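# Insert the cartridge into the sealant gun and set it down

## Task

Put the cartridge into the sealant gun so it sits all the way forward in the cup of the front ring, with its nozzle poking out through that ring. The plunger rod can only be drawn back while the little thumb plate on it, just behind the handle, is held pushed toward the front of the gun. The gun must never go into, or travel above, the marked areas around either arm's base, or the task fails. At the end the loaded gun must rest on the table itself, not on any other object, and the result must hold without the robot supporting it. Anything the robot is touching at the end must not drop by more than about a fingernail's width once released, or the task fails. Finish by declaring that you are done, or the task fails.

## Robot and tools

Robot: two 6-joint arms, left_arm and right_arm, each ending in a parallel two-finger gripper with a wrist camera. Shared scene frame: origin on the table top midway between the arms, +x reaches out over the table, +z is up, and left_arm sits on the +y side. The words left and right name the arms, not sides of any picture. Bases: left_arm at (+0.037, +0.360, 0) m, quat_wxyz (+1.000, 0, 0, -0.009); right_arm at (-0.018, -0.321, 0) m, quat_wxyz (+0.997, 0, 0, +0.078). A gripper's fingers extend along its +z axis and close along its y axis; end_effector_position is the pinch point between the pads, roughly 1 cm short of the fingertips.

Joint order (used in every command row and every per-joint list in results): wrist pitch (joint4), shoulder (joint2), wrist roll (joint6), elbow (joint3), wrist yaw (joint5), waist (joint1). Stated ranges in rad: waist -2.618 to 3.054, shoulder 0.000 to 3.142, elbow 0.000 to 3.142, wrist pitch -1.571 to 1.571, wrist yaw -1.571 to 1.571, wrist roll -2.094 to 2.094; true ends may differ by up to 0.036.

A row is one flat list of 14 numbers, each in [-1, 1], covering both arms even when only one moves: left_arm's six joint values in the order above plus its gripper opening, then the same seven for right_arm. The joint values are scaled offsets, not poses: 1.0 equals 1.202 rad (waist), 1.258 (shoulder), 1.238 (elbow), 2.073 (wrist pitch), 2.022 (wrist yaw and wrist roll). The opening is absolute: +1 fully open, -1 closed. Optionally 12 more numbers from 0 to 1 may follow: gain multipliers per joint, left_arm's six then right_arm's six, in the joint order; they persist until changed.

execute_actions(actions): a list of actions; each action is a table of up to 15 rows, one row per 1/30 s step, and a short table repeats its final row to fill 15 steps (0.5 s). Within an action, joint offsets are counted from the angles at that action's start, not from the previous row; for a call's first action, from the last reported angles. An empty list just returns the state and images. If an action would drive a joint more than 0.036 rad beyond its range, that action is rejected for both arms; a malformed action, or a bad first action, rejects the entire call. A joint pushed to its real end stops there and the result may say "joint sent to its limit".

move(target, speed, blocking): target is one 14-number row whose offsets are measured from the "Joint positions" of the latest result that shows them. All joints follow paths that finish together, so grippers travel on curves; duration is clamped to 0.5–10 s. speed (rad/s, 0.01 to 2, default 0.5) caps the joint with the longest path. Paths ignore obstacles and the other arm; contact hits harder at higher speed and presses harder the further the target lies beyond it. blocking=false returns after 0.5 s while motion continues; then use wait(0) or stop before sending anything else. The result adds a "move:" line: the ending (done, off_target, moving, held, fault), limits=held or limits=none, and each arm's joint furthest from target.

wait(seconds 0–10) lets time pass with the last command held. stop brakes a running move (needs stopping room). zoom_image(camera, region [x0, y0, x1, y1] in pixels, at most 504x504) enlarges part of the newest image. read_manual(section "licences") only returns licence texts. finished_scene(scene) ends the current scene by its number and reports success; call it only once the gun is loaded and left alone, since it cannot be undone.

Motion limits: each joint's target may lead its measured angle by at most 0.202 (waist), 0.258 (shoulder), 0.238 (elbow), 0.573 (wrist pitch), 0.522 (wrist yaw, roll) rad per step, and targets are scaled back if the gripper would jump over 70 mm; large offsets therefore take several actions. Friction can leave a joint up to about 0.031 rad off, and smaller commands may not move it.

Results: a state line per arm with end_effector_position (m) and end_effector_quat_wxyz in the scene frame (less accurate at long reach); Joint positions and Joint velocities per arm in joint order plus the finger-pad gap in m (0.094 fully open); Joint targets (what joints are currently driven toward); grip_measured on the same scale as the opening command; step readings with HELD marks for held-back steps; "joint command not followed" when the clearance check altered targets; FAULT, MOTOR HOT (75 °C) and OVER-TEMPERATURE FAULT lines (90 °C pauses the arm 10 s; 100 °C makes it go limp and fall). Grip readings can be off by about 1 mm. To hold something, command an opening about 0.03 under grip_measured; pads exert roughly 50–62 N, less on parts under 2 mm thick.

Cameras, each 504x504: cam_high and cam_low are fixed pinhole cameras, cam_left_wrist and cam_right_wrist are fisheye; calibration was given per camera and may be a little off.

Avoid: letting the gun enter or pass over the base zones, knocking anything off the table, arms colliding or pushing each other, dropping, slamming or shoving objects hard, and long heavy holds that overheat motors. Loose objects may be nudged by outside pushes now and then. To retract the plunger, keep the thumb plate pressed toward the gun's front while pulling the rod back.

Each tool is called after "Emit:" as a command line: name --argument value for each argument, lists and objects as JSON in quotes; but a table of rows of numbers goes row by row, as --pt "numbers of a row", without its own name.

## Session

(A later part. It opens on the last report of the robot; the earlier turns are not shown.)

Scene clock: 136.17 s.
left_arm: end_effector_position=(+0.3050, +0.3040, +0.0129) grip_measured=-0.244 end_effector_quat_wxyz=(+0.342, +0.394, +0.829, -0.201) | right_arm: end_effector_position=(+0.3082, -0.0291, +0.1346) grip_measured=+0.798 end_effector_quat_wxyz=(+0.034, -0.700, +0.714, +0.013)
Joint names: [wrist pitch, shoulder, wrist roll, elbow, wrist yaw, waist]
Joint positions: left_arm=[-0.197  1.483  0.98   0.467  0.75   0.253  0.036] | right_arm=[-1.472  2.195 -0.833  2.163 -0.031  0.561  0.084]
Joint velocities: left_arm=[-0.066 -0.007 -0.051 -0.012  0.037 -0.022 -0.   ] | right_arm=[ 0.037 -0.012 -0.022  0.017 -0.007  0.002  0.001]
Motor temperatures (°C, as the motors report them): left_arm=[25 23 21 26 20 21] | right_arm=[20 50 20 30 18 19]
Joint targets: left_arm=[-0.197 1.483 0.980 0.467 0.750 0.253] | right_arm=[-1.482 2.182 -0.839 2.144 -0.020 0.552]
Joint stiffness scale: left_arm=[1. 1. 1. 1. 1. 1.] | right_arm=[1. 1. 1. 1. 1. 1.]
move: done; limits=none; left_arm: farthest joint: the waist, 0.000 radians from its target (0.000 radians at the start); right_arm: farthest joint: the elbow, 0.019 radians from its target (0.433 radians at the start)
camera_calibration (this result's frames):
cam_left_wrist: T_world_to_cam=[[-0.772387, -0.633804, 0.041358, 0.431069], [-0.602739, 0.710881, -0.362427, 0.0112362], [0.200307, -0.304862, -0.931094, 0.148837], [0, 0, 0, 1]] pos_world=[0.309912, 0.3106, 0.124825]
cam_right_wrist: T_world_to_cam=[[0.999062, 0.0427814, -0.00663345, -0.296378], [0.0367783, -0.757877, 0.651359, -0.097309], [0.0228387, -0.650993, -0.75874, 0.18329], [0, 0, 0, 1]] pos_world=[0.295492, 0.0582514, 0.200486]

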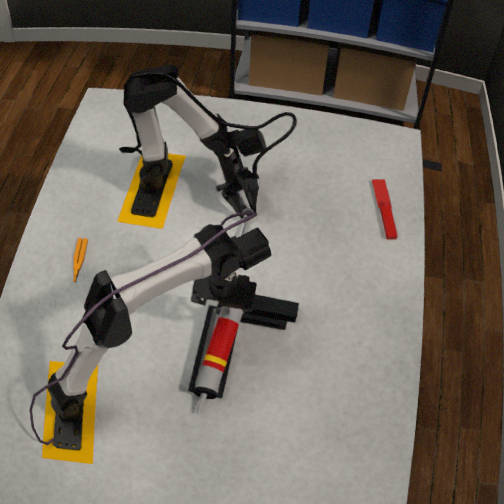

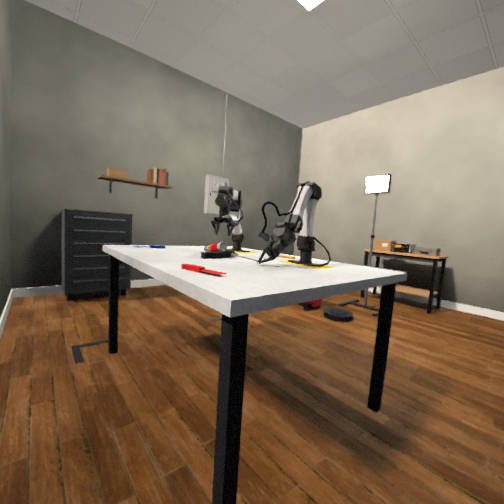

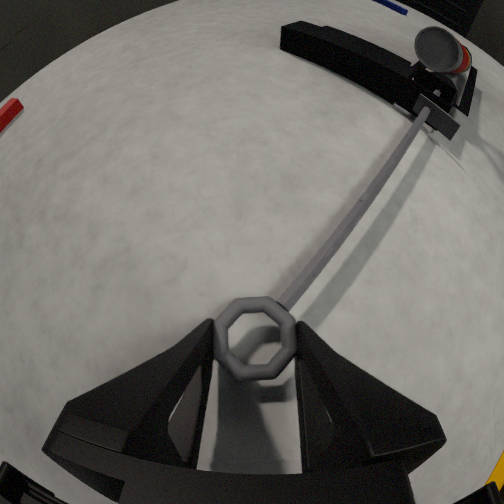

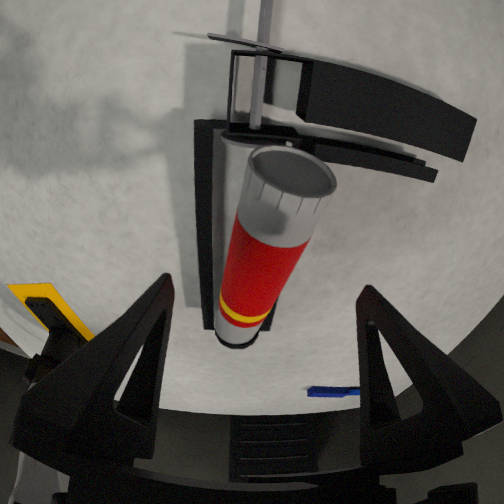

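Descend to [-1.248, 2.214, , 1.881].

Emit:
move --target '[0,0,0,0,0,0,-0.4, 0.114,0.025,0,-0.24,0,0,1]' --speed 0.3

Emit:
execute_actions --actions '[[[0,0,0,0,0,0,-0.4, 0,0,0,0,0,0,0.5]],[[0,0,0,0,0,0,-0.4, 0,0,0,0,0,0,0.2]],[[0,0,0,0,0,0,-0.4, 0,0,0,0,0,0,-0.1]],[[0,0,0,0,0,0,-0.4, 0,0,0,0,0,0,-0.1]]]'

Scene clock: 138.43 s.
left_arm: end_effector_position=(+0.3050, +0.3040, +0.0129) grip_measured=-0.244 end_effector_quat_wxyz=(+0.342, +0.394, +0.829, -0.201) | right_arm: end_effector_position=(+0.3006, -0.0358, +0.0547) grip_measured=+1.000 end_effector_quat_wxyz=(-0.004, -0.700, +0.714, +0.016)
Joint names: [wrist pitch, shoulder, wrist roll, elbow, wrist yaw, waist]
Joint positions: left_arm=[-0.197  1.483  0.98   0.467  0.75   0.253  0.036] | right_arm=[-1.247  2.217 -0.833  1.882 -0.031  0.561  0.094]
Joint velocities: left_arm=[0.051 0.012 0.022 0.012 0.022 0.012 0.001] | right_arm=[ 0.022  0.002 -0.007  0.002 -0.037  0.002  0.   ]
Motor temperatures (°C, as the motors report them): left_arm=[25 23 21 26 20 21] | right_arm=[20 49 20 30 18 19]
Joint targets: left_arm=[-0.197 1.483 0.980 0.467 0.750 0.253] | right_arm=[-1.235 2.227 -0.832 1.866 -0.031 0.561]
Joint stiffness scale: left_arm=[1. 1. 1. 1. 1. 1.] | right_arm=[1. 1. 1. 1. 1. 1.]
move: done; limits=none; left_arm: farthest joint: the waist, 0.000 radians from its target (0.000 radians at the start); right_arm: farthest joint: the elbow, 0.017 radians from its target (0.297 radians at the start)
camera_calibration (this result's frames):
cam_left_wrist: T_world_to_cam=[[-0.772387, -0.633804, 0.041358, 0.431069], [-0.602739, 0.710881, -0.362427, 0.0112362], [0.200307, -0.304862, -0.931094, 0.148837], [0, 0, 0, 1]] pos_world=[0.309912, 0.3106, 0.124825]
cam_right_wrist: T_world_to_cam=[[0.996878, 0.0412692, -0.0673103, -0.285041], [0.0762742, -0.723622, 0.685969, -0.0626343], [-0.0203978, -0.688962, -0.72451, 0.1283], [0, 0, 0, 1]] pos_world=[0.291546, 0.0548334, 0.116733]

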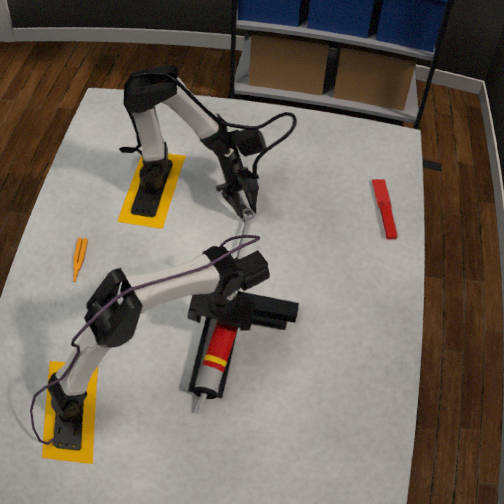

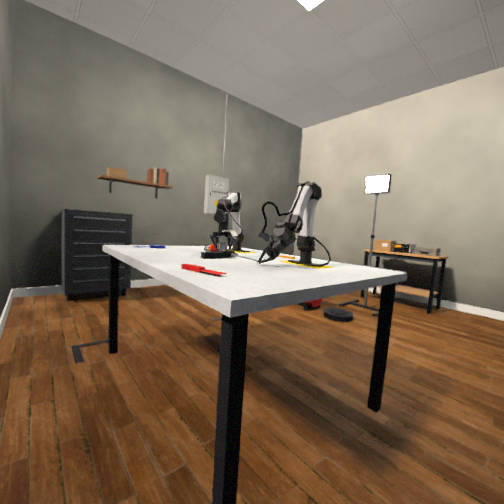

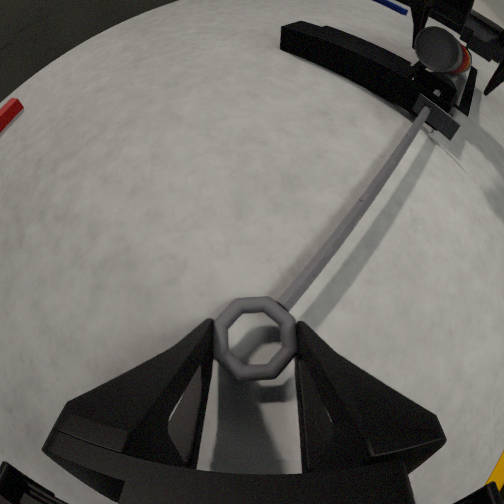

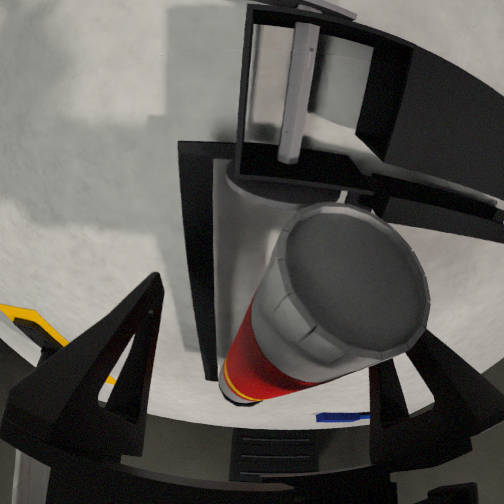

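Scene clock: 140.43 s.
left_arm: end_effector_position=(+0.3048, +0.3039, +0.0128) grip_measured=-0.244 end_effector_quat_wxyz=(+0.342, +0.394, +0.829, -0.201) | right_arm: end_effector_position=(+0.3078, -0.0337, +0.0547) grip_measured=+0.039 end_effector_quat_wxyz=(+0.009, -0.698, +0.716, +0.006)
Joint names: [wrist pitch, shoulder, wrist roll, elbow, wrist yaw, waist]
Joint positions: left_arm=[-0.198  1.483  0.981  0.467  0.75   0.253  0.036] | right_arm=[-1.219  2.217 -0.827  1.882 -0.012  0.561  0.049]
Joint velocities: left_arm=[ 0.007 -0.012  0.022  0.002 -0.022  0.007  0.   ] | right_arm=[ 0.022 -0.007 -0.022  0.007  0.022 -0.002 -0.001]
Motor temperatures (°C, as the motors report them): left_arm=[25 23 21 26 20 21] | right_arm=[20 49 20 30 18 19]
Joint targets: left_arm=[-0.198 1.483 0.981 0.467 0.750 0.253] | right_arm=[-1.219 2.217 -0.828 1.882 -0.012 0.561]
Joint stiffness scale: left_arm=[1. 1. 1. 1. 1. 1.] | right_arm=[1. 1. 1. 1. 1. 1.]
Step readings (joint positions; steps 1 to 15: 1st action; 16 to 30: 2nd action; 31 to 45: 3rd action; 46 to 60: 4th action):
0: left_arm=[-0.197 1.483 0.980 0.467 0.750 0.253] | right_arm=[-1.247 2.217 -0.833 1.882 -0.031 0.561]
1: left_arm=[-0.197 1.483 0.980 0.467 0.750 0.253] | right_arm=[-1.247 2.217 -0.833 1.882 -0.031 0.561]
2: left_arm=[-0.197 1.483 0.980 0.467 0.750 0.253] | right_arm=[-1.240 2.217 -0.833 1.882 -0.028 0.561]
4: left_arm=[-0.198 1.483 0.981 0.467 0.750 0.253] | right_arm=[-1.235 2.217 -0.833 1.882 -0.024 0.561]
8: left_arm=[-0.198 1.483 0.981 0.467 0.750 0.253] | right_arm=[-1.234 2.217 -0.833 1.882 -0.022 0.561]
15: left_arm=[-0.198 1.483 0.981 0.467 0.750 0.253] | right_arm=[-1.234 2.217 -0.833 1.882 -0.022 0.561]
16: left_arm=[-0.198 1.483 0.981 0.467 0.750 0.253] | right_arm=[-1.229 2.217 -0.833 1.882 -0.018 0.561]
17: left_arm=[-0.198 1.483 0.981 0.467 0.750 0.253] | right_arm=[-1.225 2.217 -0.833 1.882 -0.017 0.561]
19: left_arm=[-0.198 1.483 0.981 0.467 0.750 0.253] | right_arm=[-1.223 2.217 -0.833 1.882 -0.015 0.561]
23: left_arm=[-0.198 1.483 0.981 0.467 0.750 0.253] | right_arm=[-1.222 2.217 -0.833 1.882 -0.015 0.561]
30: left_arm=[-0.198 1.483 0.981 0.467 0.750 0.253] | right_arm=[-1.222 2.217 -0.833 1.882 -0.015 0.561]
31: left_arm=[-0.198 1.483 0.981 0.467 0.750 0.253] | right_arm=[-1.219 2.217 -0.832 1.882 -0.012 0.561]
32: left_arm=[-0.198 1.483 0.981 0.467 0.750 0.253] | right_arm=[-1.219 2.217 -0.829 1.882 -0.012 0.561]
34: left_arm=[-0.198 1.483 0.981 0.467 0.750 0.253] | right_arm=[-1.219 2.217 -0.828 1.882 -0.012 0.561]
38: left_arm=[-0.198 1.483 0.981 0.467 0.750 0.253] | right_arm=[-1.219 2.217 -0.828 1.882 -0.012 0.561]
45: left_arm=[-0.198 1.483 0.981 0.467 0.750 0.253] | right_arm=[-1.219 2.217 -0.828 1.882 -0.012 0.561]
46: left_arm=[-0.198 1.483 0.981 0.467 0.750 0.253] | right_arm=[-1.219 2.217 -0.828 1.882 -0.012 0.561]
47: left_arm=[-0.198 1.483 0.981 0.467 0.750 0.253] | right_arm=[-1.219 2.217 -0.827 1.882 -0.012 0.561]
49: left_arm=[-0.198 1.483 0.981 0.467 0.750 0.253] | right_arm=[-1.219 2.217 -0.827 1.882 -0.012 0.561]
53: left_arm=[-0.198 1.483 0.981 0.467 0.750 0.253] | right_arm=[-1.219 2.217 -0.827 1.882 -0.012 0.561]
60: Joint positions above
camera_calibration (this result's frames):
cam_left_wrist: T_world_to_cam=[[-0.773057, -0.633014, 0.0409382, 0.430912], [-0.601931, 0.711672, -0.362217, 0.0106674], [0.200154, -0.304657, -0.931194, 0.14879], [0, 0, 0, 1]] pos_world=[0.30976, 0.310512, 0.124776]
cam_right_wrist: T_world_to_cam=[[0.998782, 0.0357118, -0.0340518, -0.29497], [0.0493434, -0.726837, 0.685035, -0.0534175], [-0.000286289, -0.685881, -0.727714, 0.123936], [0, 0, 0, 1]] pos_world=[0.297282, 0.0567134, 0.116739]

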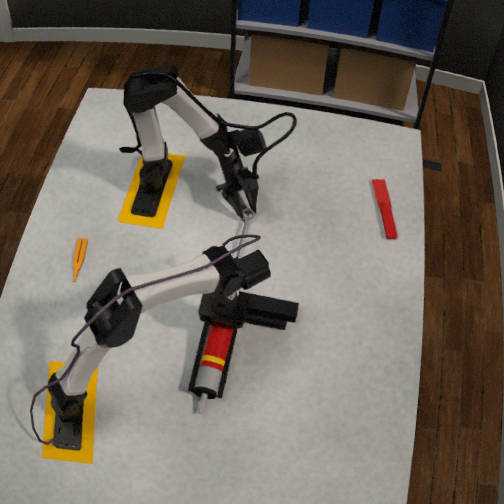

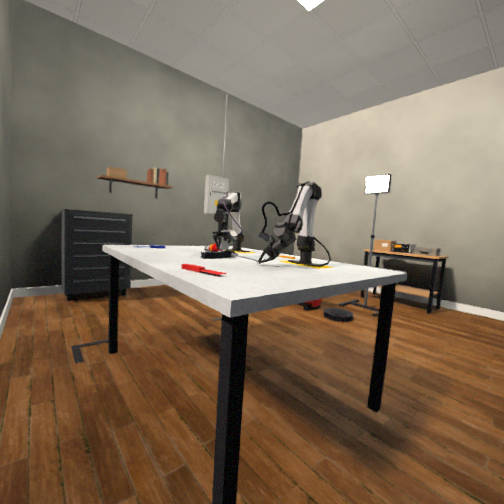

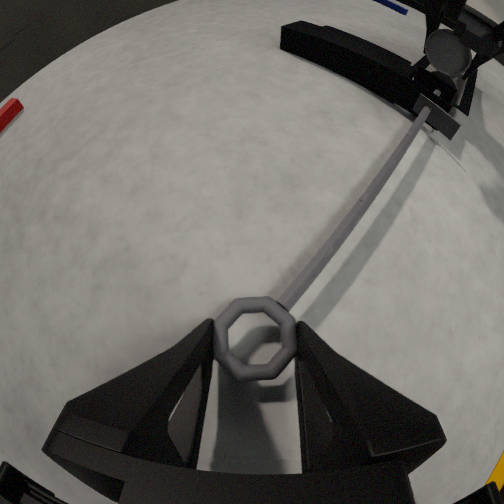

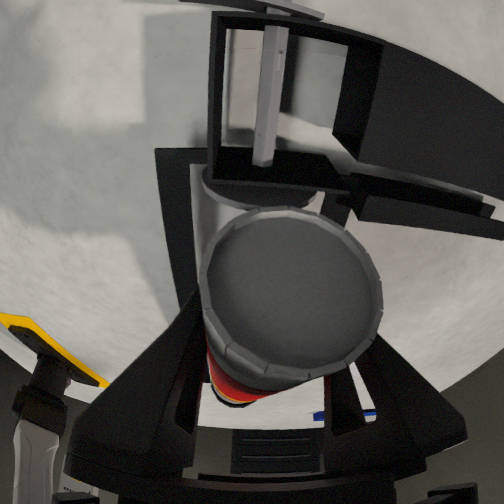

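Emit:
move --target '[0,0,0,0,0,0,-0.4, -0.036,0,0,0,0,-0.022,-0.1]' --speed 0.08

Emit:
execute_actions --actions '[[[0,0,0,0,0,0,-0.4, 0,0,0,0,0,0,0.12]],[[0,0,0,0,0,0,-0.4, 0,0,0,0,0,0,0.12]]]'

Scene clock: 142.20 s.
left_arm: end_effector_position=(+0.3048, +0.3039, +0.0128) grip_measured=-0.244 end_effector_quat_wxyz=(+0.342, +0.394, +0.829, -0.201) | right_arm: end_effector_position=(+0.3081, -0.0345, +0.0547) grip_measured=+0.039 end_effector_quat_wxyz=(+0.008, -0.696, +0.718, +0.011)
Joint names: [wrist pitch, shoulder, wrist roll, elbow, wrist yaw, waist]
Joint positions: left_arm=[-0.198  1.483  0.981  0.467  0.75   0.253  0.036] | right_arm=[-1.221  2.217 -0.829  1.882 -0.024  0.554  0.049]
Joint velocities: left_arm=[ 0.037 -0.012  0.037  0.007  0.007  0.012 -0.001] | right_arm=[ 0.007  0.002 -0.022  0.007 -0.007  0.002 -0.001]
Motor temperatures (°C, as the motors report them): left_arm=[25 23 21 26 20 21] | right_arm=[20 49 20 30 18 19]
Joint targets: left_arm=[-0.198 1.483 0.981 0.467 0.750 0.253] | right_arm=[-1.294 2.217 -0.827 1.882 -0.012 0.534]
Joint stiffness scale: left_arm=[1. 1. 1. 1. 1. 1.] | right_arm=[1. 1. 1. 1. 1. 1.]
move: off_target (right_arm); limits=none; left_arm: farthest joint: the waist, 0.000 radians from its target (0.000 radians at the start); right_arm: farthest joint: the wrist pitch, 0.073 radians from its target (0.074 radians at the start)
camera_calibration (this result's frames):
cam_left_wrist: T_world_to_cam=[[-0.773057, -0.633014, 0.0409382, 0.430912], [-0.601931, 0.711672, -0.362217, 0.0106674], [0.200154, -0.304657, -0.931194, 0.14879], [0, 0, 0, 1]] pos_world=[0.30976, 0.310512, 0.124776]
cam_right_wrist: T_world_to_cam=[[0.998578, 0.0320174, -0.042615, -0.294779], [0.0524526, -0.73245, 0.678797, -0.0548598], [-0.00948007, -0.680067, -0.733089, 0.12672], [0, 0, 0, 1]] pos_world=[0.298439, 0.0554339, 0.117573]

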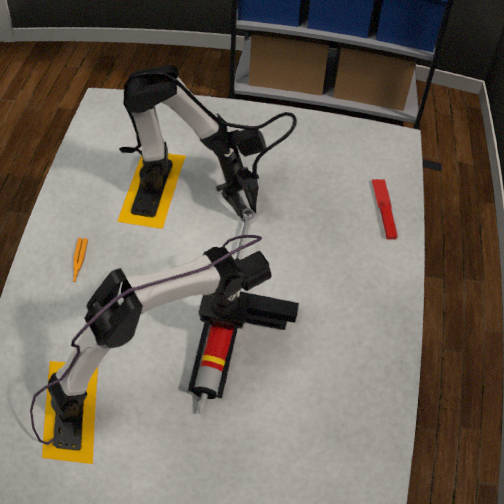

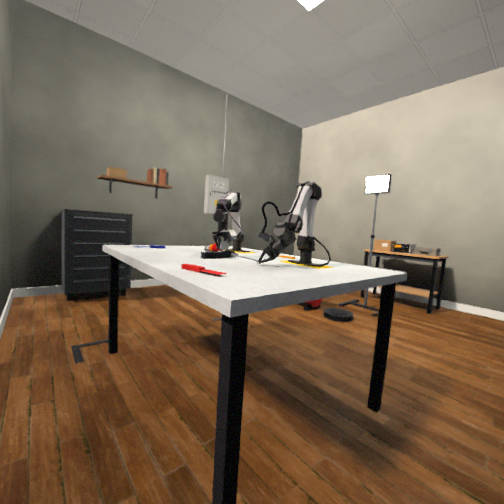

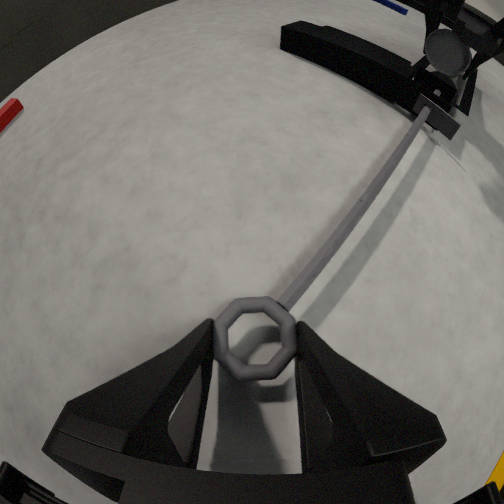

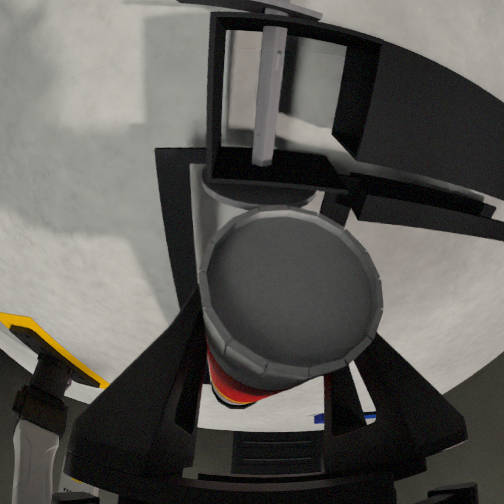

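Scene clock: 143.20 s.
left_arm: end_effector_position=(+0.3048, +0.3039, +0.0128) grip_measured=-0.244 end_effector_quat_wxyz=(+0.342, +0.394, +0.829, -0.201) | right_arm: end_effector_position=(+0.3088, -0.0338, +0.0547) grip_measured=+0.118 end_effector_quat_wxyz=(+0.011, -0.697, +0.717, +0.012)
Joint names: [wrist pitch, shoulder, wrist roll, elbow, wrist yaw, waist]
Joint positions: left_arm=[-0.198  1.483  0.981  0.467  0.75   0.253  0.036] | right_arm=[-1.217  2.217 -0.831  1.882 -0.024  0.554  0.053]
Joint velocities: left_arm=[-0.007 -0.012  0.022  0.007 -0.066 -0.012  0.   ] | right_arm=[ 0.022  0.002 -0.007  0.002 -0.037 -0.002 -0.001]
Motor temperatures (°C, as the motors report them): left_arm=[25 23 21 26 20 21] | right_arm=[20 49 20 30 18 19]
Joint targets: left_arm=[-0.198 1.483 0.981 0.467 0.750 0.253] | right_arm=[-1.217 2.217 -0.831 1.882 -0.024 0.554]
Joint stiffness scale: left_arm=[1. 1. 1. 1. 1. 1.] | right_arm=[1. 1. 1. 1. 1. 1.]
Step readings (joint positions; steps 1 to 15: 1st action; 16 to 30: 2nd action):
0: left_arm=[-0.198 1.483 0.981 0.467 0.750 0.253] | right_arm=[-1.221 2.217 -0.829 1.882 -0.024 0.554]
1: left_arm=[-0.198 1.483 0.981 0.467 0.750 0.253] | right_arm=[-1.218 2.217 -0.831 1.882 -0.024 0.554]
2: left_arm=[-0.198 1.483 0.981 0.467 0.750 0.253] | right_arm=[-1.217 2.217 -0.831 1.882 -0.024 0.554]
4: left_arm=[-0.198 1.483 0.981 0.467 0.750 0.253] | right_arm=[-1.217 2.217 -0.831 1.882 -0.024 0.554]
8: left_arm=[-0.198 1.483 0.981 0.467 0.750 0.253] | right_arm=[-1.217 2.217 -0.831 1.882 -0.024 0.554]
15: left_arm=[-0.198 1.483 0.981 0.467 0.750 0.253] | right_arm=[-1.217 2.217 -0.831 1.882 -0.024 0.554]
16: left_arm=[-0.198 1.483 0.981 0.467 0.750 0.253] | right_arm=[-1.217 2.217 -0.831 1.882 -0.024 0.554]
17: left_arm=[-0.198 1.483 0.981 0.467 0.750 0.253] | right_arm=[-1.217 2.217 -0.831 1.882 -0.024 0.554]
19: left_arm=[-0.198 1.483 0.981 0.467 0.750 0.253] | right_arm=[-1.217 2.217 -0.831 1.882 -0.024 0.554]
23: left_arm=[-0.198 1.483 0.981 0.467 0.750 0.253] | right_arm=[-1.217 2.217 -0.831 1.882 -0.024 0.554]
30: Joint positions above
camera_calibration (this result's frames):
cam_left_wrist: T_world_to_cam=[[-0.773057, -0.633014, 0.0409382, 0.430912], [-0.601931, 0.711672, -0.362217, 0.0106674], [0.200154, -0.304657, -0.931194, 0.14879], [0, 0, 0, 1]] pos_world=[0.30976, 0.310512, 0.124776]
cam_right_wrist: T_world_to_cam=[[0.998663, 0.033291, -0.0395557, -0.29569], [0.0512874, -0.734445, 0.676728, -0.0539769], [-0.00652255, -0.677852, -0.73517, 0.126508], [0, 0, 0, 1]] pos_world=[0.298888, 0.0559546, 0.117837]

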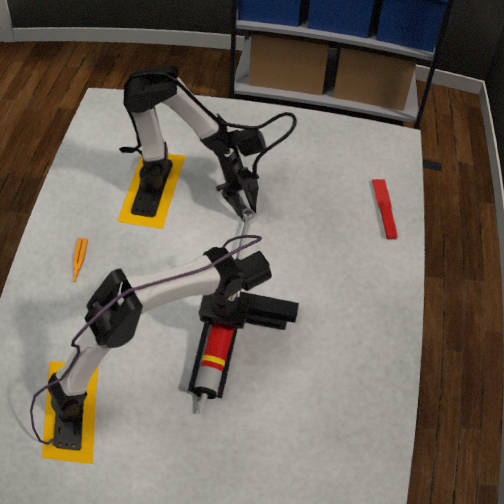

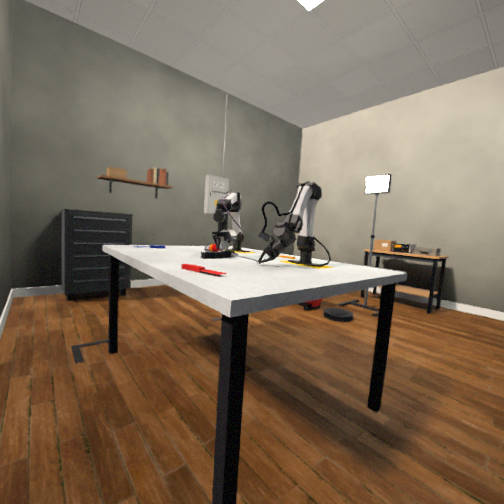

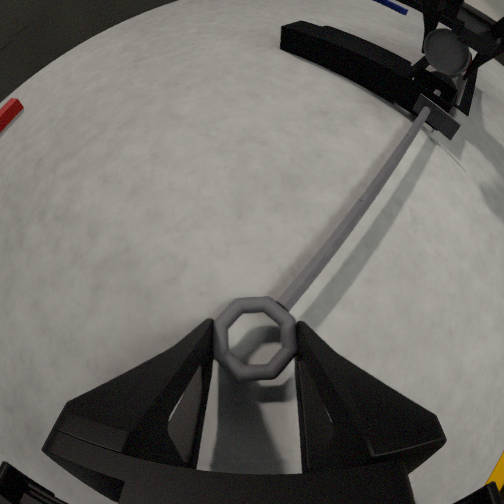

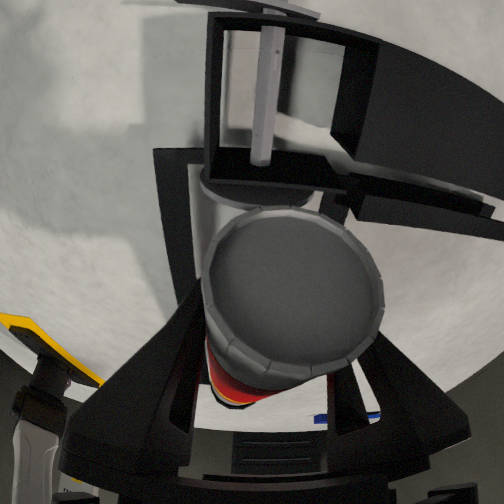

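Emit:
execute_actions --actions '[[[0,0,0,0,0,0,-0.4, 0,0,0,0,0,0,-0.1]],[[0,0,0,0,0,0,-0.4, -0.02,0,0,0.035,0,0,-0.1]],[[0,0,0,0,0,0,-0.4, 0,0,0,0,0,0,-0.1]]]'

Emit:
move --target '[0,0,0,0,0,0,-0.4, 0.01,-0.055,0,-0.085,0,-0.01,-0.1]' --speed 0.08

Emit:
zoom_image --camera "cam_high" --region '[170, 300, 290, 420]'

Scene clock: 145.30 s.
left_arm: end_effector_position=(+0.3048, +0.3039, +0.0128) grip_measured=-0.244 end_effector_quat_wxyz=(+0.342, +0.394, +0.829, -0.201) | right_arm: end_effector_position=(+0.3087, -0.0339, +0.0566) grip_measured=+0.038 end_effector_quat_wxyz=(+0.008, -0.695, +0.719, +0.012)
Joint names: [wrist pitch, shoulder, wrist roll, elbow, wrist yaw, waist]
Joint positions: left_arm=[-0.198  1.483  0.982  0.467  0.75   0.253  0.036] | right_arm=[-1.232  2.221 -0.825  1.897 -0.024  0.554  0.049]
Joint velocities: left_arm=[ 0.022  0.002 -0.037  0.012 -0.007  0.002 -0.001] | right_arm=[-0.037 -0.017  0.007 -0.027  0.051  0.002  0.   ]
Motor temperatures (°C, as the motors report them): left_arm=[25 23 21 26 20 21] | right_arm=[20 49 20 30 18 19]
Joint targets: left_arm=[-0.198 1.483 0.982 0.467 0.750 0.253] | right_arm=[-1.232 2.221 -0.825 1.897 -0.024 0.554]
Joint stiffness scale: left_arm=[1. 1. 1. 1. 1. 1.] | right_arm=[1. 1. 1. 1. 1. 1.]
Step readings (joint positions; steps 1 to 15: 1st action; 16 to 30: 2nd action; 31 to 45: 3rd action):
0: left_arm=[-0.198 1.483 0.981 0.467 0.750 0.253] | right_arm=[-1.217 2.217 -0.831 1.882 -0.024 0.554]
1: left_arm=[-0.198 1.483 0.981 0.467 0.750 0.253] | right_arm=[-1.217 2.217 -0.828 1.882 -0.024 0.554]
2: left_arm=[-0.198 1.483 0.981 0.467 0.750 0.253] | right_arm=[-1.217 2.217 -0.826 1.882 -0.025 0.554]
4: left_arm=[-0.198 1.483 0.982 0.467 0.750 0.253] | right_arm=[-1.217 2.217 -0.825 1.882 -0.024 0.554]
8: left_arm=[-0.198 1.483 0.982 0.467 0.750 0.253] | right_arm=[-1.217 2.217 -0.825 1.882 -0.024 0.554]
15: left_arm=[-0.198 1.483 0.982 0.467 0.750 0.253] | right_arm=[-1.217 2.217 -0.825 1.882 -0.024 0.554]
16: left_arm=[-0.198 1.483 0.982 0.467 0.750 0.253] | right_arm=[-1.220 2.217 -0.825 1.887 -0.024 0.554]
17: left_arm=[-0.198 1.483 0.982 0.467 0.750 0.253] | right_arm=[-1.226 2.219 -0.825 1.891 -0.024 0.554]
19: left_arm=[-0.198 1.483 0.982 0.467 0.750 0.253] | right_arm=[-1.231 2.220 -0.825 1.895 -0.024 0.554]
23: left_arm=[-0.198 1.483 0.982 0.467 0.750 0.253] | right_arm=[-1.232 2.221 -0.825 1.897 -0.024 0.554]
30: left_arm=[-0.198 1.483 0.982 0.467 0.750 0.253] | right_arm=[-1.232 2.221 -0.825 1.897 -0.024 0.554]
31: left_arm=[-0.198 1.483 0.982 0.467 0.750 0.253] | right_arm=[-1.232 2.221 -0.825 1.897 -0.024 0.554]
32: left_arm=[-0.198 1.483 0.982 0.467 0.750 0.253] | right_arm=[-1.232 2.221 -0.825 1.897 -0.024 0.554]
34: left_arm=[-0.198 1.483 0.982 0.467 0.750 0.253] | right_arm=[-1.232 2.221 -0.825 1.897 -0.024 0.554]
38: left_arm=[-0.198 1.483 0.982 0.467 0.750 0.253] | right_arm=[-1.232 2.221 -0.825 1.897 -0.024 0.554]
45: Joint positions above
camera_calibration (this result's frames):
cam_left_wrist: T_world_to_cam=[[-0.773217, -0.632815, 0.0410049, 0.430836], [-0.601796, 0.711854, -0.362085, 0.0105298], [0.199943, -0.304647, -0.931243, 0.148836], [0, 0, 0, 1]] pos_world=[0.309708, 0.310486, 0.124749]
cam_right_wrist: T_world_to_cam=[[0.99866, 0.0274329, -0.0438718, -0.295414], [0.0499503, -0.73236, 0.679083, -0.0549975], [-0.0135008, -0.680365, -0.732749, 0.129745], [0, 0, 0, 1]] pos_world=[0.299517, 0.0561003, 0.119458]

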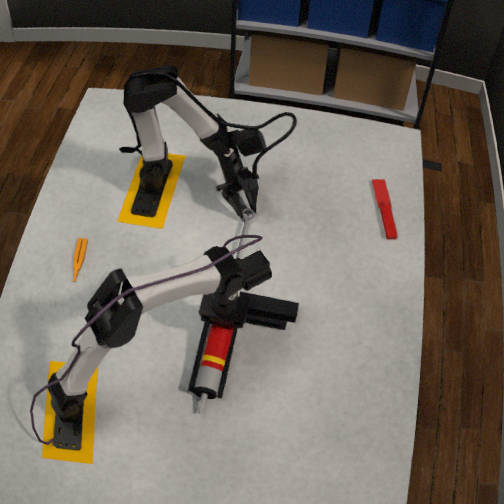

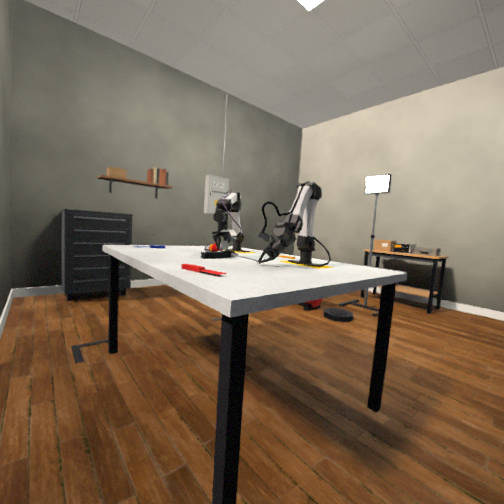

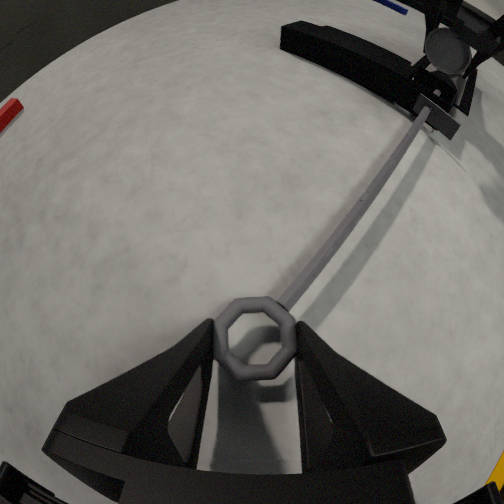

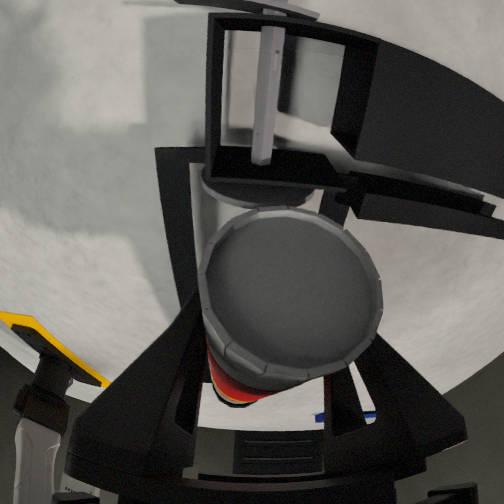

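Scene clock: 146.90 s.
left_arm: end_effector_position=(+0.3048, +0.3039, +0.0128) grip_measured=-0.244 end_effector_quat_wxyz=(+0.342, +0.394, +0.829, -0.201) | right_arm: end_effector_position=(+0.3058, -0.0343, +0.0557) grip_measured=+0.038 end_effector_quat_wxyz=(+0.026, -0.698, +0.716, +0.015)
Joint names: [wrist pitch, shoulder, wrist roll, elbow, wrist yaw, waist]
Joint positions: left_arm=[-0.198  1.483  0.982  0.467  0.75   0.253  0.036] | right_arm=[-1.163  2.174 -0.833  1.815 -0.033  0.554  0.049]
Joint velocities: left_arm=[ 0.022 -0.002 -0.037  0.002 -0.037  0.012  0.001] | right_arm=[-0.037  0.012  0.022  0.012  0.051 -0.007 -0.   ]
Motor temperatures (°C, as the motors report them): left_arm=[25 23 21 26 20 21] | right_arm=[20 50 20 30 18 19]
Joint targets: left_arm=[-0.198 1.483 0.982 0.467 0.750 0.253] | right_arm=[-1.211 2.152 -0.825 1.792 -0.025 0.542]
Joint stiffness scale: left_arm=[1. 1. 1. 1. 1. 1.] | right_arm=[1. 1. 1. 1. 1. 1.]
move: off_target (right_arm); limits=none; left_arm: farthest joint: the waist, 0.000 radians from its target (0.000 radians at the start); right_arm: farthest joint: the wrist pitch, 0.048 radians from its target (0.021 radians at the start)
camera_calibration (this result's frames):
cam_left_wrist: T_world_to_cam=[[-0.773217, -0.632815, 0.0410049, 0.430836], [-0.601796, 0.711854, -0.362085, 0.0105298], [0.199943, -0.304647, -0.931243, 0.148836], [0, 0, 0, 1]] pos_world=[0.309708, 0.310486, 0.124749]
cam_right_wrist: T_world_to_cam=[[0.999078, 0.0366968, -0.0222757, -0.293569], [0.0422851, -0.751735, 0.658108, -0.0516481], [0.00740503, -0.658443, -0.752594, 0.124173], [0, 0, 0, 1]] pos_world=[0.294563, 0.0537085, 0.120903]

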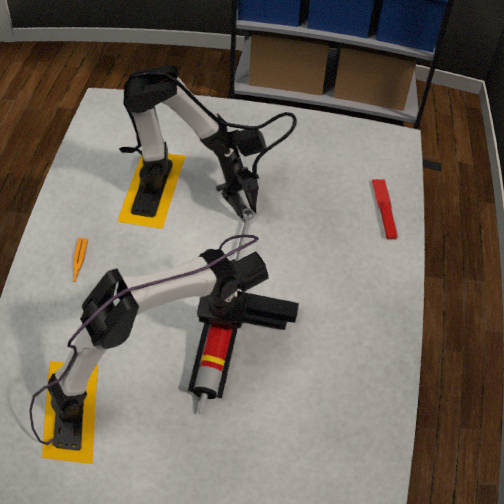

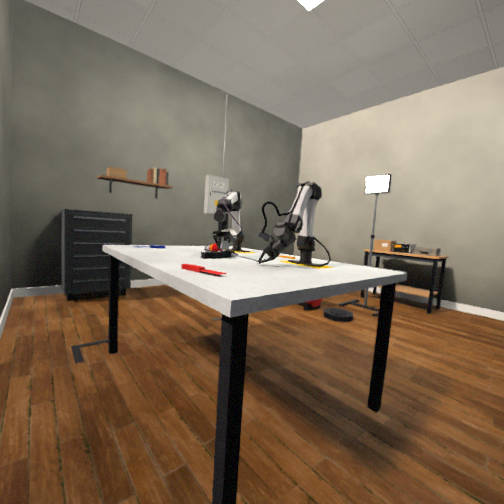

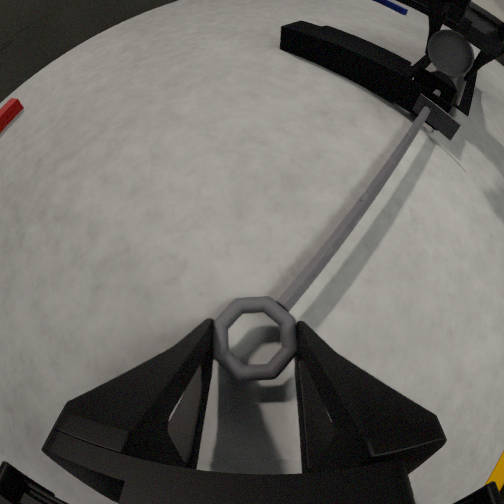

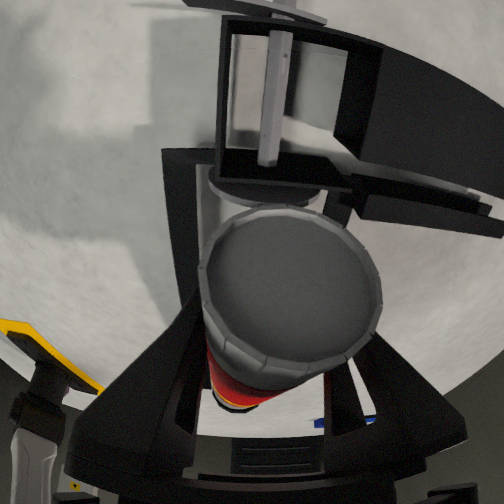

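Region (170, 300, 290, 420) of cam_high's 504x504 image, scaled by 4.200, with more detail than that image has.

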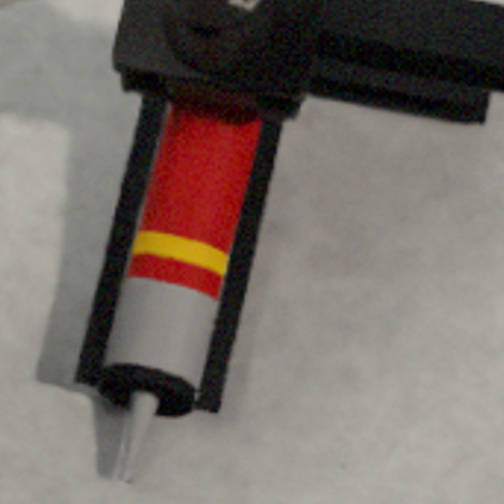

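Emit:
move --target '[0,0,0,0,0,0,-0.4, -0.04,0,0,0,0,0.03,0.12]' --speed 0.08

Scene clock: 148.80 s.
left_arm: end_effector_position=(+0.3048, +0.3039, +0.0128) grip_measured=-0.244 end_effector_quat_wxyz=(+0.342, +0.394, +0.829, -0.201) | right_arm: end_effector_position=(+0.2861, -0.0372, +0.0554) grip_measured=+0.118 end_effector_quat_wxyz=(-0.008, -0.708, +0.706, +0.014)
Joint names: [wrist pitch, shoulder, wrist roll, elbow, wrist yaw, waist]
Joint positions: left_arm=[-0.198  1.483  0.982  0.467  0.75   0.253  0.036] | right_arm=[-1.23   2.174 -0.834  1.815 -0.027  0.582  0.053]
Joint velocities: left_arm=[-0.051 -0.007 -0.051  0.007 -0.007 -0.012 -0.   ] | right_arm=[ 0.007  0.017  0.022  0.002  0.081 -0.042 -0.001]
Motor temperatures (°C, as the motors report them): left_arm=[25 23 21 26 20 21] | right_arm=[20 50 20 30 18 19]
Joint targets: left_arm=[-0.198 1.483 0.982 0.467 0.750 0.253] | right_arm=[-1.246 2.174 -0.833 1.815 -0.033 0.591]
Joint stiffness scale: left_arm=[1. 1. 1. 1. 1. 1.] | right_arm=[1. 1. 1. 1. 1. 1.]
move: done; limits=none; left_arm: farthest joint: the waist, 0.000 radians from its target (0.000 radians at the start); right_arm: farthest joint: the wrist pitch, 0.016 radians from its target (0.083 radians at the start)
camera_calibration (this result's frames):
cam_left_wrist: T_world_to_cam=[[-0.773217, -0.632815, 0.0410049, 0.430836], [-0.601796, 0.711854, -0.362085, 0.0105298], [0.199943, -0.304647, -0.931243, 0.148836], [0, 0, 0, 1]] pos_world=[0.309708, 0.310486, 0.124749]
cam_right_wrist: T_world_to_cam=[[0.995478, 0.0635988, -0.0705557, -0.269127], [0.0947605, -0.7164, 0.691224, -0.0683486], [-0.00658505, -0.694785, -0.719188, 0.122981], [0, 0, 0, 1]] pos_world=[0.275196, 0.0535964, 0.116702]

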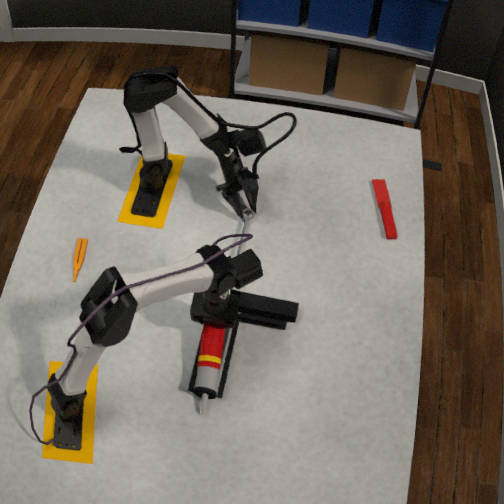

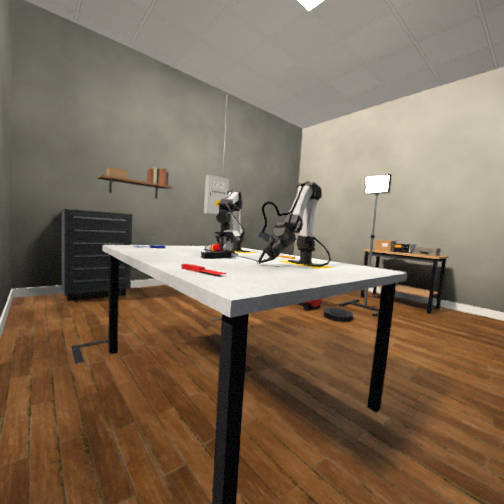

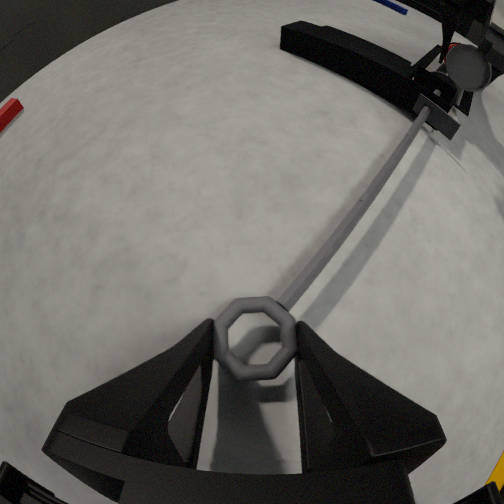

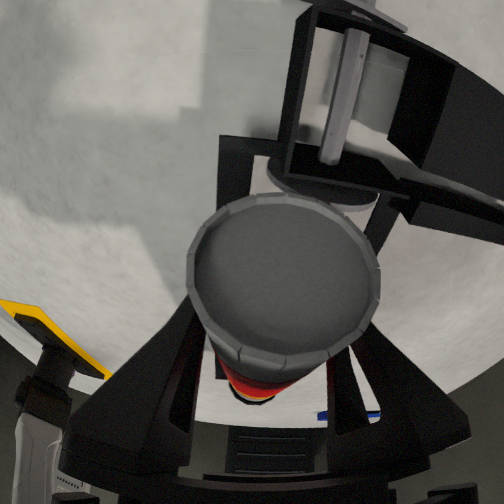

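Emit:
move --target '[0,0,0,0,0,0,-0.4, 0.053,-0.125,-0.072,-0.204,0,-0.137,0.6]' --speed 0.2

Emit:
execute_actions --actions '[[[0,0,0,0,0,0,-0.4, 0,0,0,0,0,0,0.25]],[[0,0,0,0,0,0,-0.4, 0,0,0,0,0,0,-0.1]],[[0,0,0,0,0,0,-0.4, 0,0,0,0,0,0,-0.1]]]'

Scene clock: 151.80 s.
left_arm: end_effector_position=(+0.3048, +0.3039, +0.0128) grip_measured=-0.244 end_effector_quat_wxyz=(+0.342, +0.394, +0.829, -0.201) | right_arm: end_effector_position=(+0.2983, -0.1072, +0.0526) grip_measured=+0.598 end_effector_quat_wxyz=(-0.002, -0.701, +0.713, +0.014)
Joint names: [wrist pitch, shoulder, wrist roll, elbow, wrist yaw, waist]
Joint positions: left_arm=[-0.198  1.483  0.982  0.467  0.75   0.253  0.036] | right_arm=[-1.133  2.03  -0.973  1.583 -0.027  0.425  0.075]
Joint velocities: left_arm=[-0.022  0.012 -0.081  0.012 -0.007  0.022 -0.   ] | right_arm=[ 0.037 -0.002  0.022 -0.002 -0.022  0.012 -0.001]
Motor temperatures (°C, as the motors report them): left_arm=[25 23 21 26 20 21] | right_arm=[20 50 20 30 18 19]
Joint targets: left_arm=[-0.198 1.483 0.982 0.467 0.750 0.253] | right_arm=[-1.120 2.017 -0.980 1.563 -0.027 0.417]
Joint stiffness scale: left_arm=[1. 1. 1. 1. 1. 1.] | right_arm=[1. 1. 1. 1. 1. 1.]
move: done; limits=none; left_arm: farthest joint: the waist, 0.000 radians from its target (0.000 radians at the start); right_arm: farthest joint: the elbow, 0.020 radians from its target (0.253 radians at the start)
camera_calibration (this result's frames):
cam_left_wrist: T_world_to_cam=[[-0.773217, -0.632815, 0.0410049, 0.430836], [-0.601796, 0.711854, -0.362085, 0.0105298], [0.199943, -0.304647, -0.931243, 0.148836], [0, 0, 0, 1]] pos_world=[0.309708, 0.310486, 0.124749]
cam_right_wrist: T_world_to_cam=[[0.997078, 0.0459127, -0.0610477, -0.279873], [0.075312, -0.724417, 0.685236, -0.112462], [-0.0127629, -0.687831, -0.725759, 0.0753522], [0, 0, 0, 1]] pos_world=[0.288487, -0.0167899, 0.114665]

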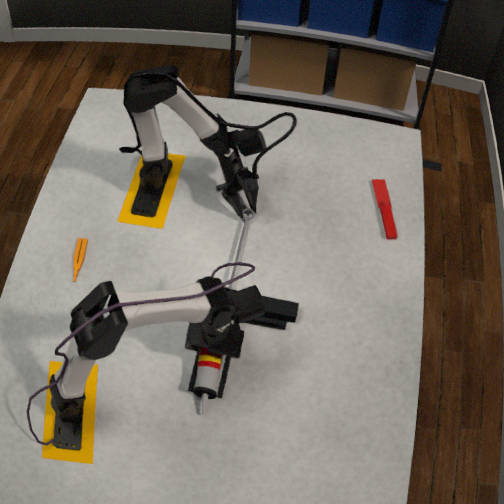

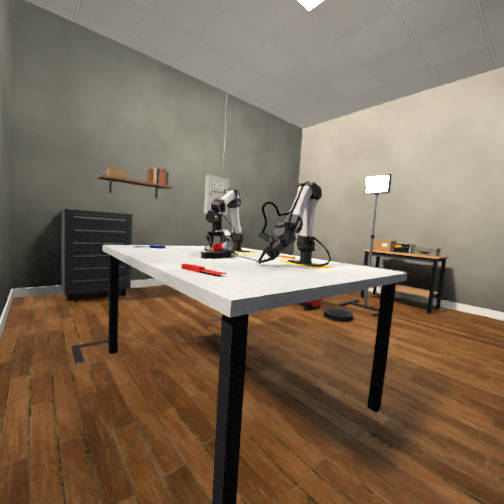

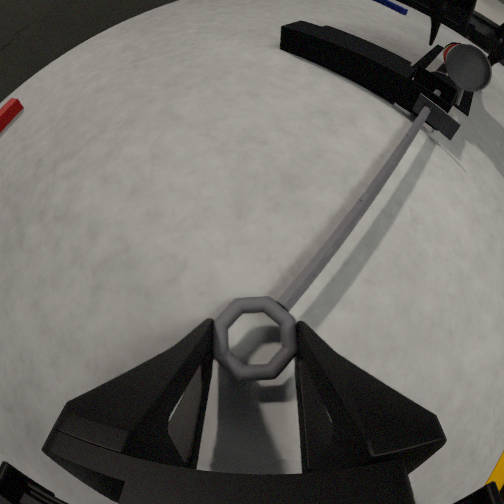

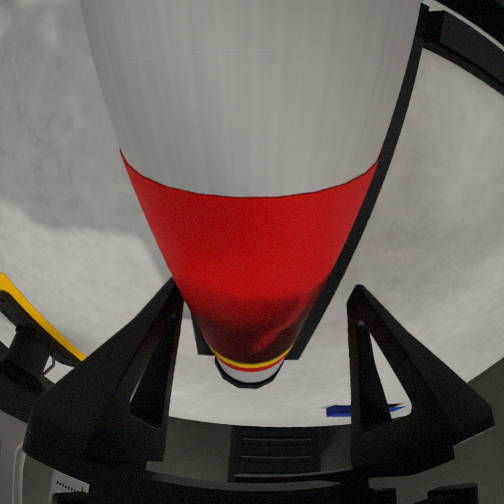

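Scene clock: 153.30 s.
left_arm: end_effector_position=(+0.3048, +0.3040, +0.0127) grip_measured=-0.244 end_effector_quat_wxyz=(+0.342, +0.394, +0.829, -0.201) | right_arm: end_effector_position=(+0.2929, -0.1077, +0.0527) grip_measured=+0.030 end_effector_quat_wxyz=(-0.010, -0.702, +0.712, +0.023)
Joint names: [wrist pitch, shoulder, wrist roll, elbow, wrist yaw, waist]
Joint positions: left_arm=[-0.198  1.483  0.982  0.467  0.75   0.253  0.036] | right_arm=[-1.152  2.03  -0.975  1.583 -0.041  0.425  0.048]
Joint velocities: left_arm=[-0.037 -0.002  0.022  0.022  0.022 -0.022 -0.   ] | right_arm=[-0.037  0.007  0.007 -0.027  0.007  0.007  0.   ]
Motor temperatures (°C, as the motors report them): left_arm=[25 23 21 26 20 21] | right_arm=[20 49 20 30 18 19]
Joint targets: left_arm=[-0.198 1.483 0.982 0.467 0.750 0.253] | right_arm=[-1.152 2.030 -0.975 1.583 -0.041 0.425]
Joint stiffness scale: left_arm=[1. 1. 1. 1. 1. 1.] | right_arm=[1. 1. 1. 1. 1. 1.]
Step readings (joint positions; steps 1 to 15: 1st action; 16 to 30: 2nd action; 31 to 45: 3rd action):
0: left_arm=[-0.198 1.483 0.982 0.467 0.750 0.253] | right_arm=[-1.133 2.030 -0.973 1.583 -0.027 0.425]
1: left_arm=[-0.198 1.483 0.982 0.467 0.750 0.253] | right_arm=[-1.133 2.030 -0.973 1.583 -0.027 0.425]
2: left_arm=[-0.198 1.483 0.982 0.467 0.750 0.253] | right_arm=[-1.139 2.030 -0.973 1.583 -0.030 0.425]
4: left_arm=[-0.198 1.483 0.982 0.467 0.750 0.253] | right_arm=[-1.143 2.030 -0.973 1.583 -0.033 0.425]
8: left_arm=[-0.198 1.483 0.982 0.467 0.750 0.253] | right_arm=[-1.143 2.030 -0.973 1.583 -0.033 0.425]
15: left_arm=[-0.198 1.483 0.982 0.467 0.750 0.253] | right_arm=[-1.143 2.030 -0.973 1.583 -0.033 0.425]
16: left_arm=[-0.198 1.483 0.982 0.467 0.750 0.253] | right_arm=[-1.150 2.030 -0.973 1.583 -0.039 0.425]
17: left_arm=[-0.198 1.483 0.982 0.467 0.750 0.253] | right_arm=[-1.152 2.030 -0.975 1.583 -0.040 0.425]
19: left_arm=[-0.198 1.483 0.982 0.467 0.750 0.253] | right_arm=[-1.152 2.030 -0.975 1.583 -0.041 0.425]
23: left_arm=[-0.198 1.483 0.982 0.467 0.750 0.253] | right_arm=[-1.152 2.030 -0.975 1.583 -0.041 0.425]
30: left_arm=[-0.198 1.483 0.982 0.467 0.750 0.253] | right_arm=[-1.152 2.030 -0.975 1.583 -0.041 0.425]
31: left_arm=[-0.198 1.483 0.982 0.467 0.750 0.253] | right_arm=[-1.152 2.030 -0.975 1.583 -0.041 0.425]
32: left_arm=[-0.198 1.483 0.982 0.467 0.750 0.253] | right_arm=[-1.152 2.030 -0.975 1.583 -0.041 0.425]
34: left_arm=[-0.198 1.483 0.982 0.467 0.750 0.253] | right_arm=[-1.152 2.030 -0.975 1.583 -0.041 0.425]
38: left_arm=[-0.198 1.483 0.982 0.467 0.750 0.253] | right_arm=[-1.152 2.030 -0.975 1.583 -0.041 0.425]
45: Joint positions above
camera_calibration (this result's frames):
cam_left_wrist: T_world_to_cam=[[-0.773129, -0.632932, 0.0408495, 0.430884], [-0.601921, 0.711899, -0.361788, 0.0105018], [0.199906, -0.304297, -0.931365, 0.148718], [0, 0, 0, 1]] pos_world=[0.30972, 0.310498, 0.124709]
cam_right_wrist: T_world_to_cam=[[0.995251, 0.0476344, -0.0848848, -0.272472], [0.0929034, -0.725064, 0.682386, -0.117592], [-0.0290419, -0.687032, -0.726046, 0.0799451], [0, 0, 0, 1]] pos_world=[0.284424, -0.0173582, 0.115159]

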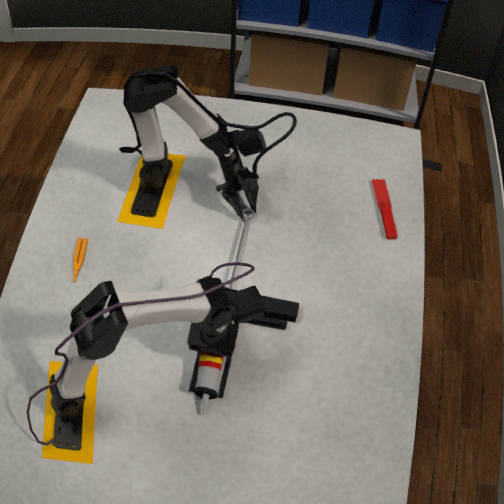

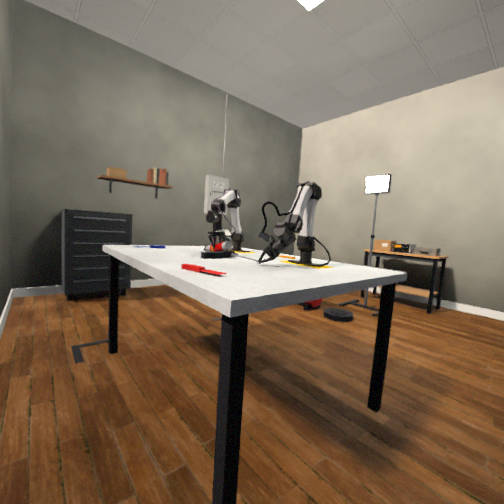

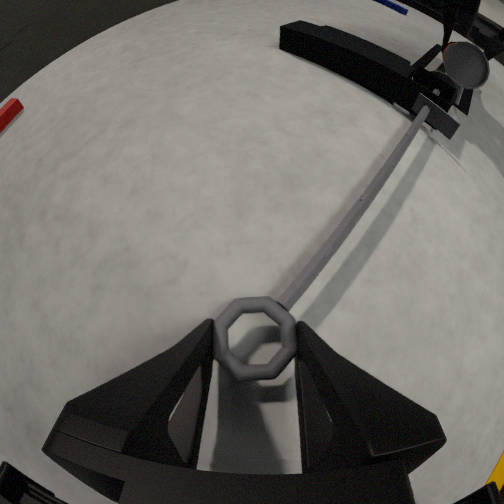

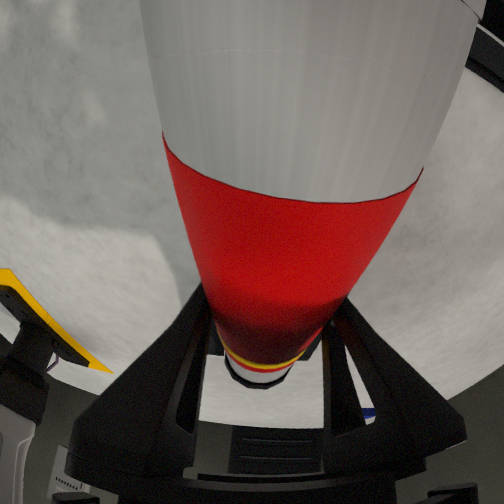

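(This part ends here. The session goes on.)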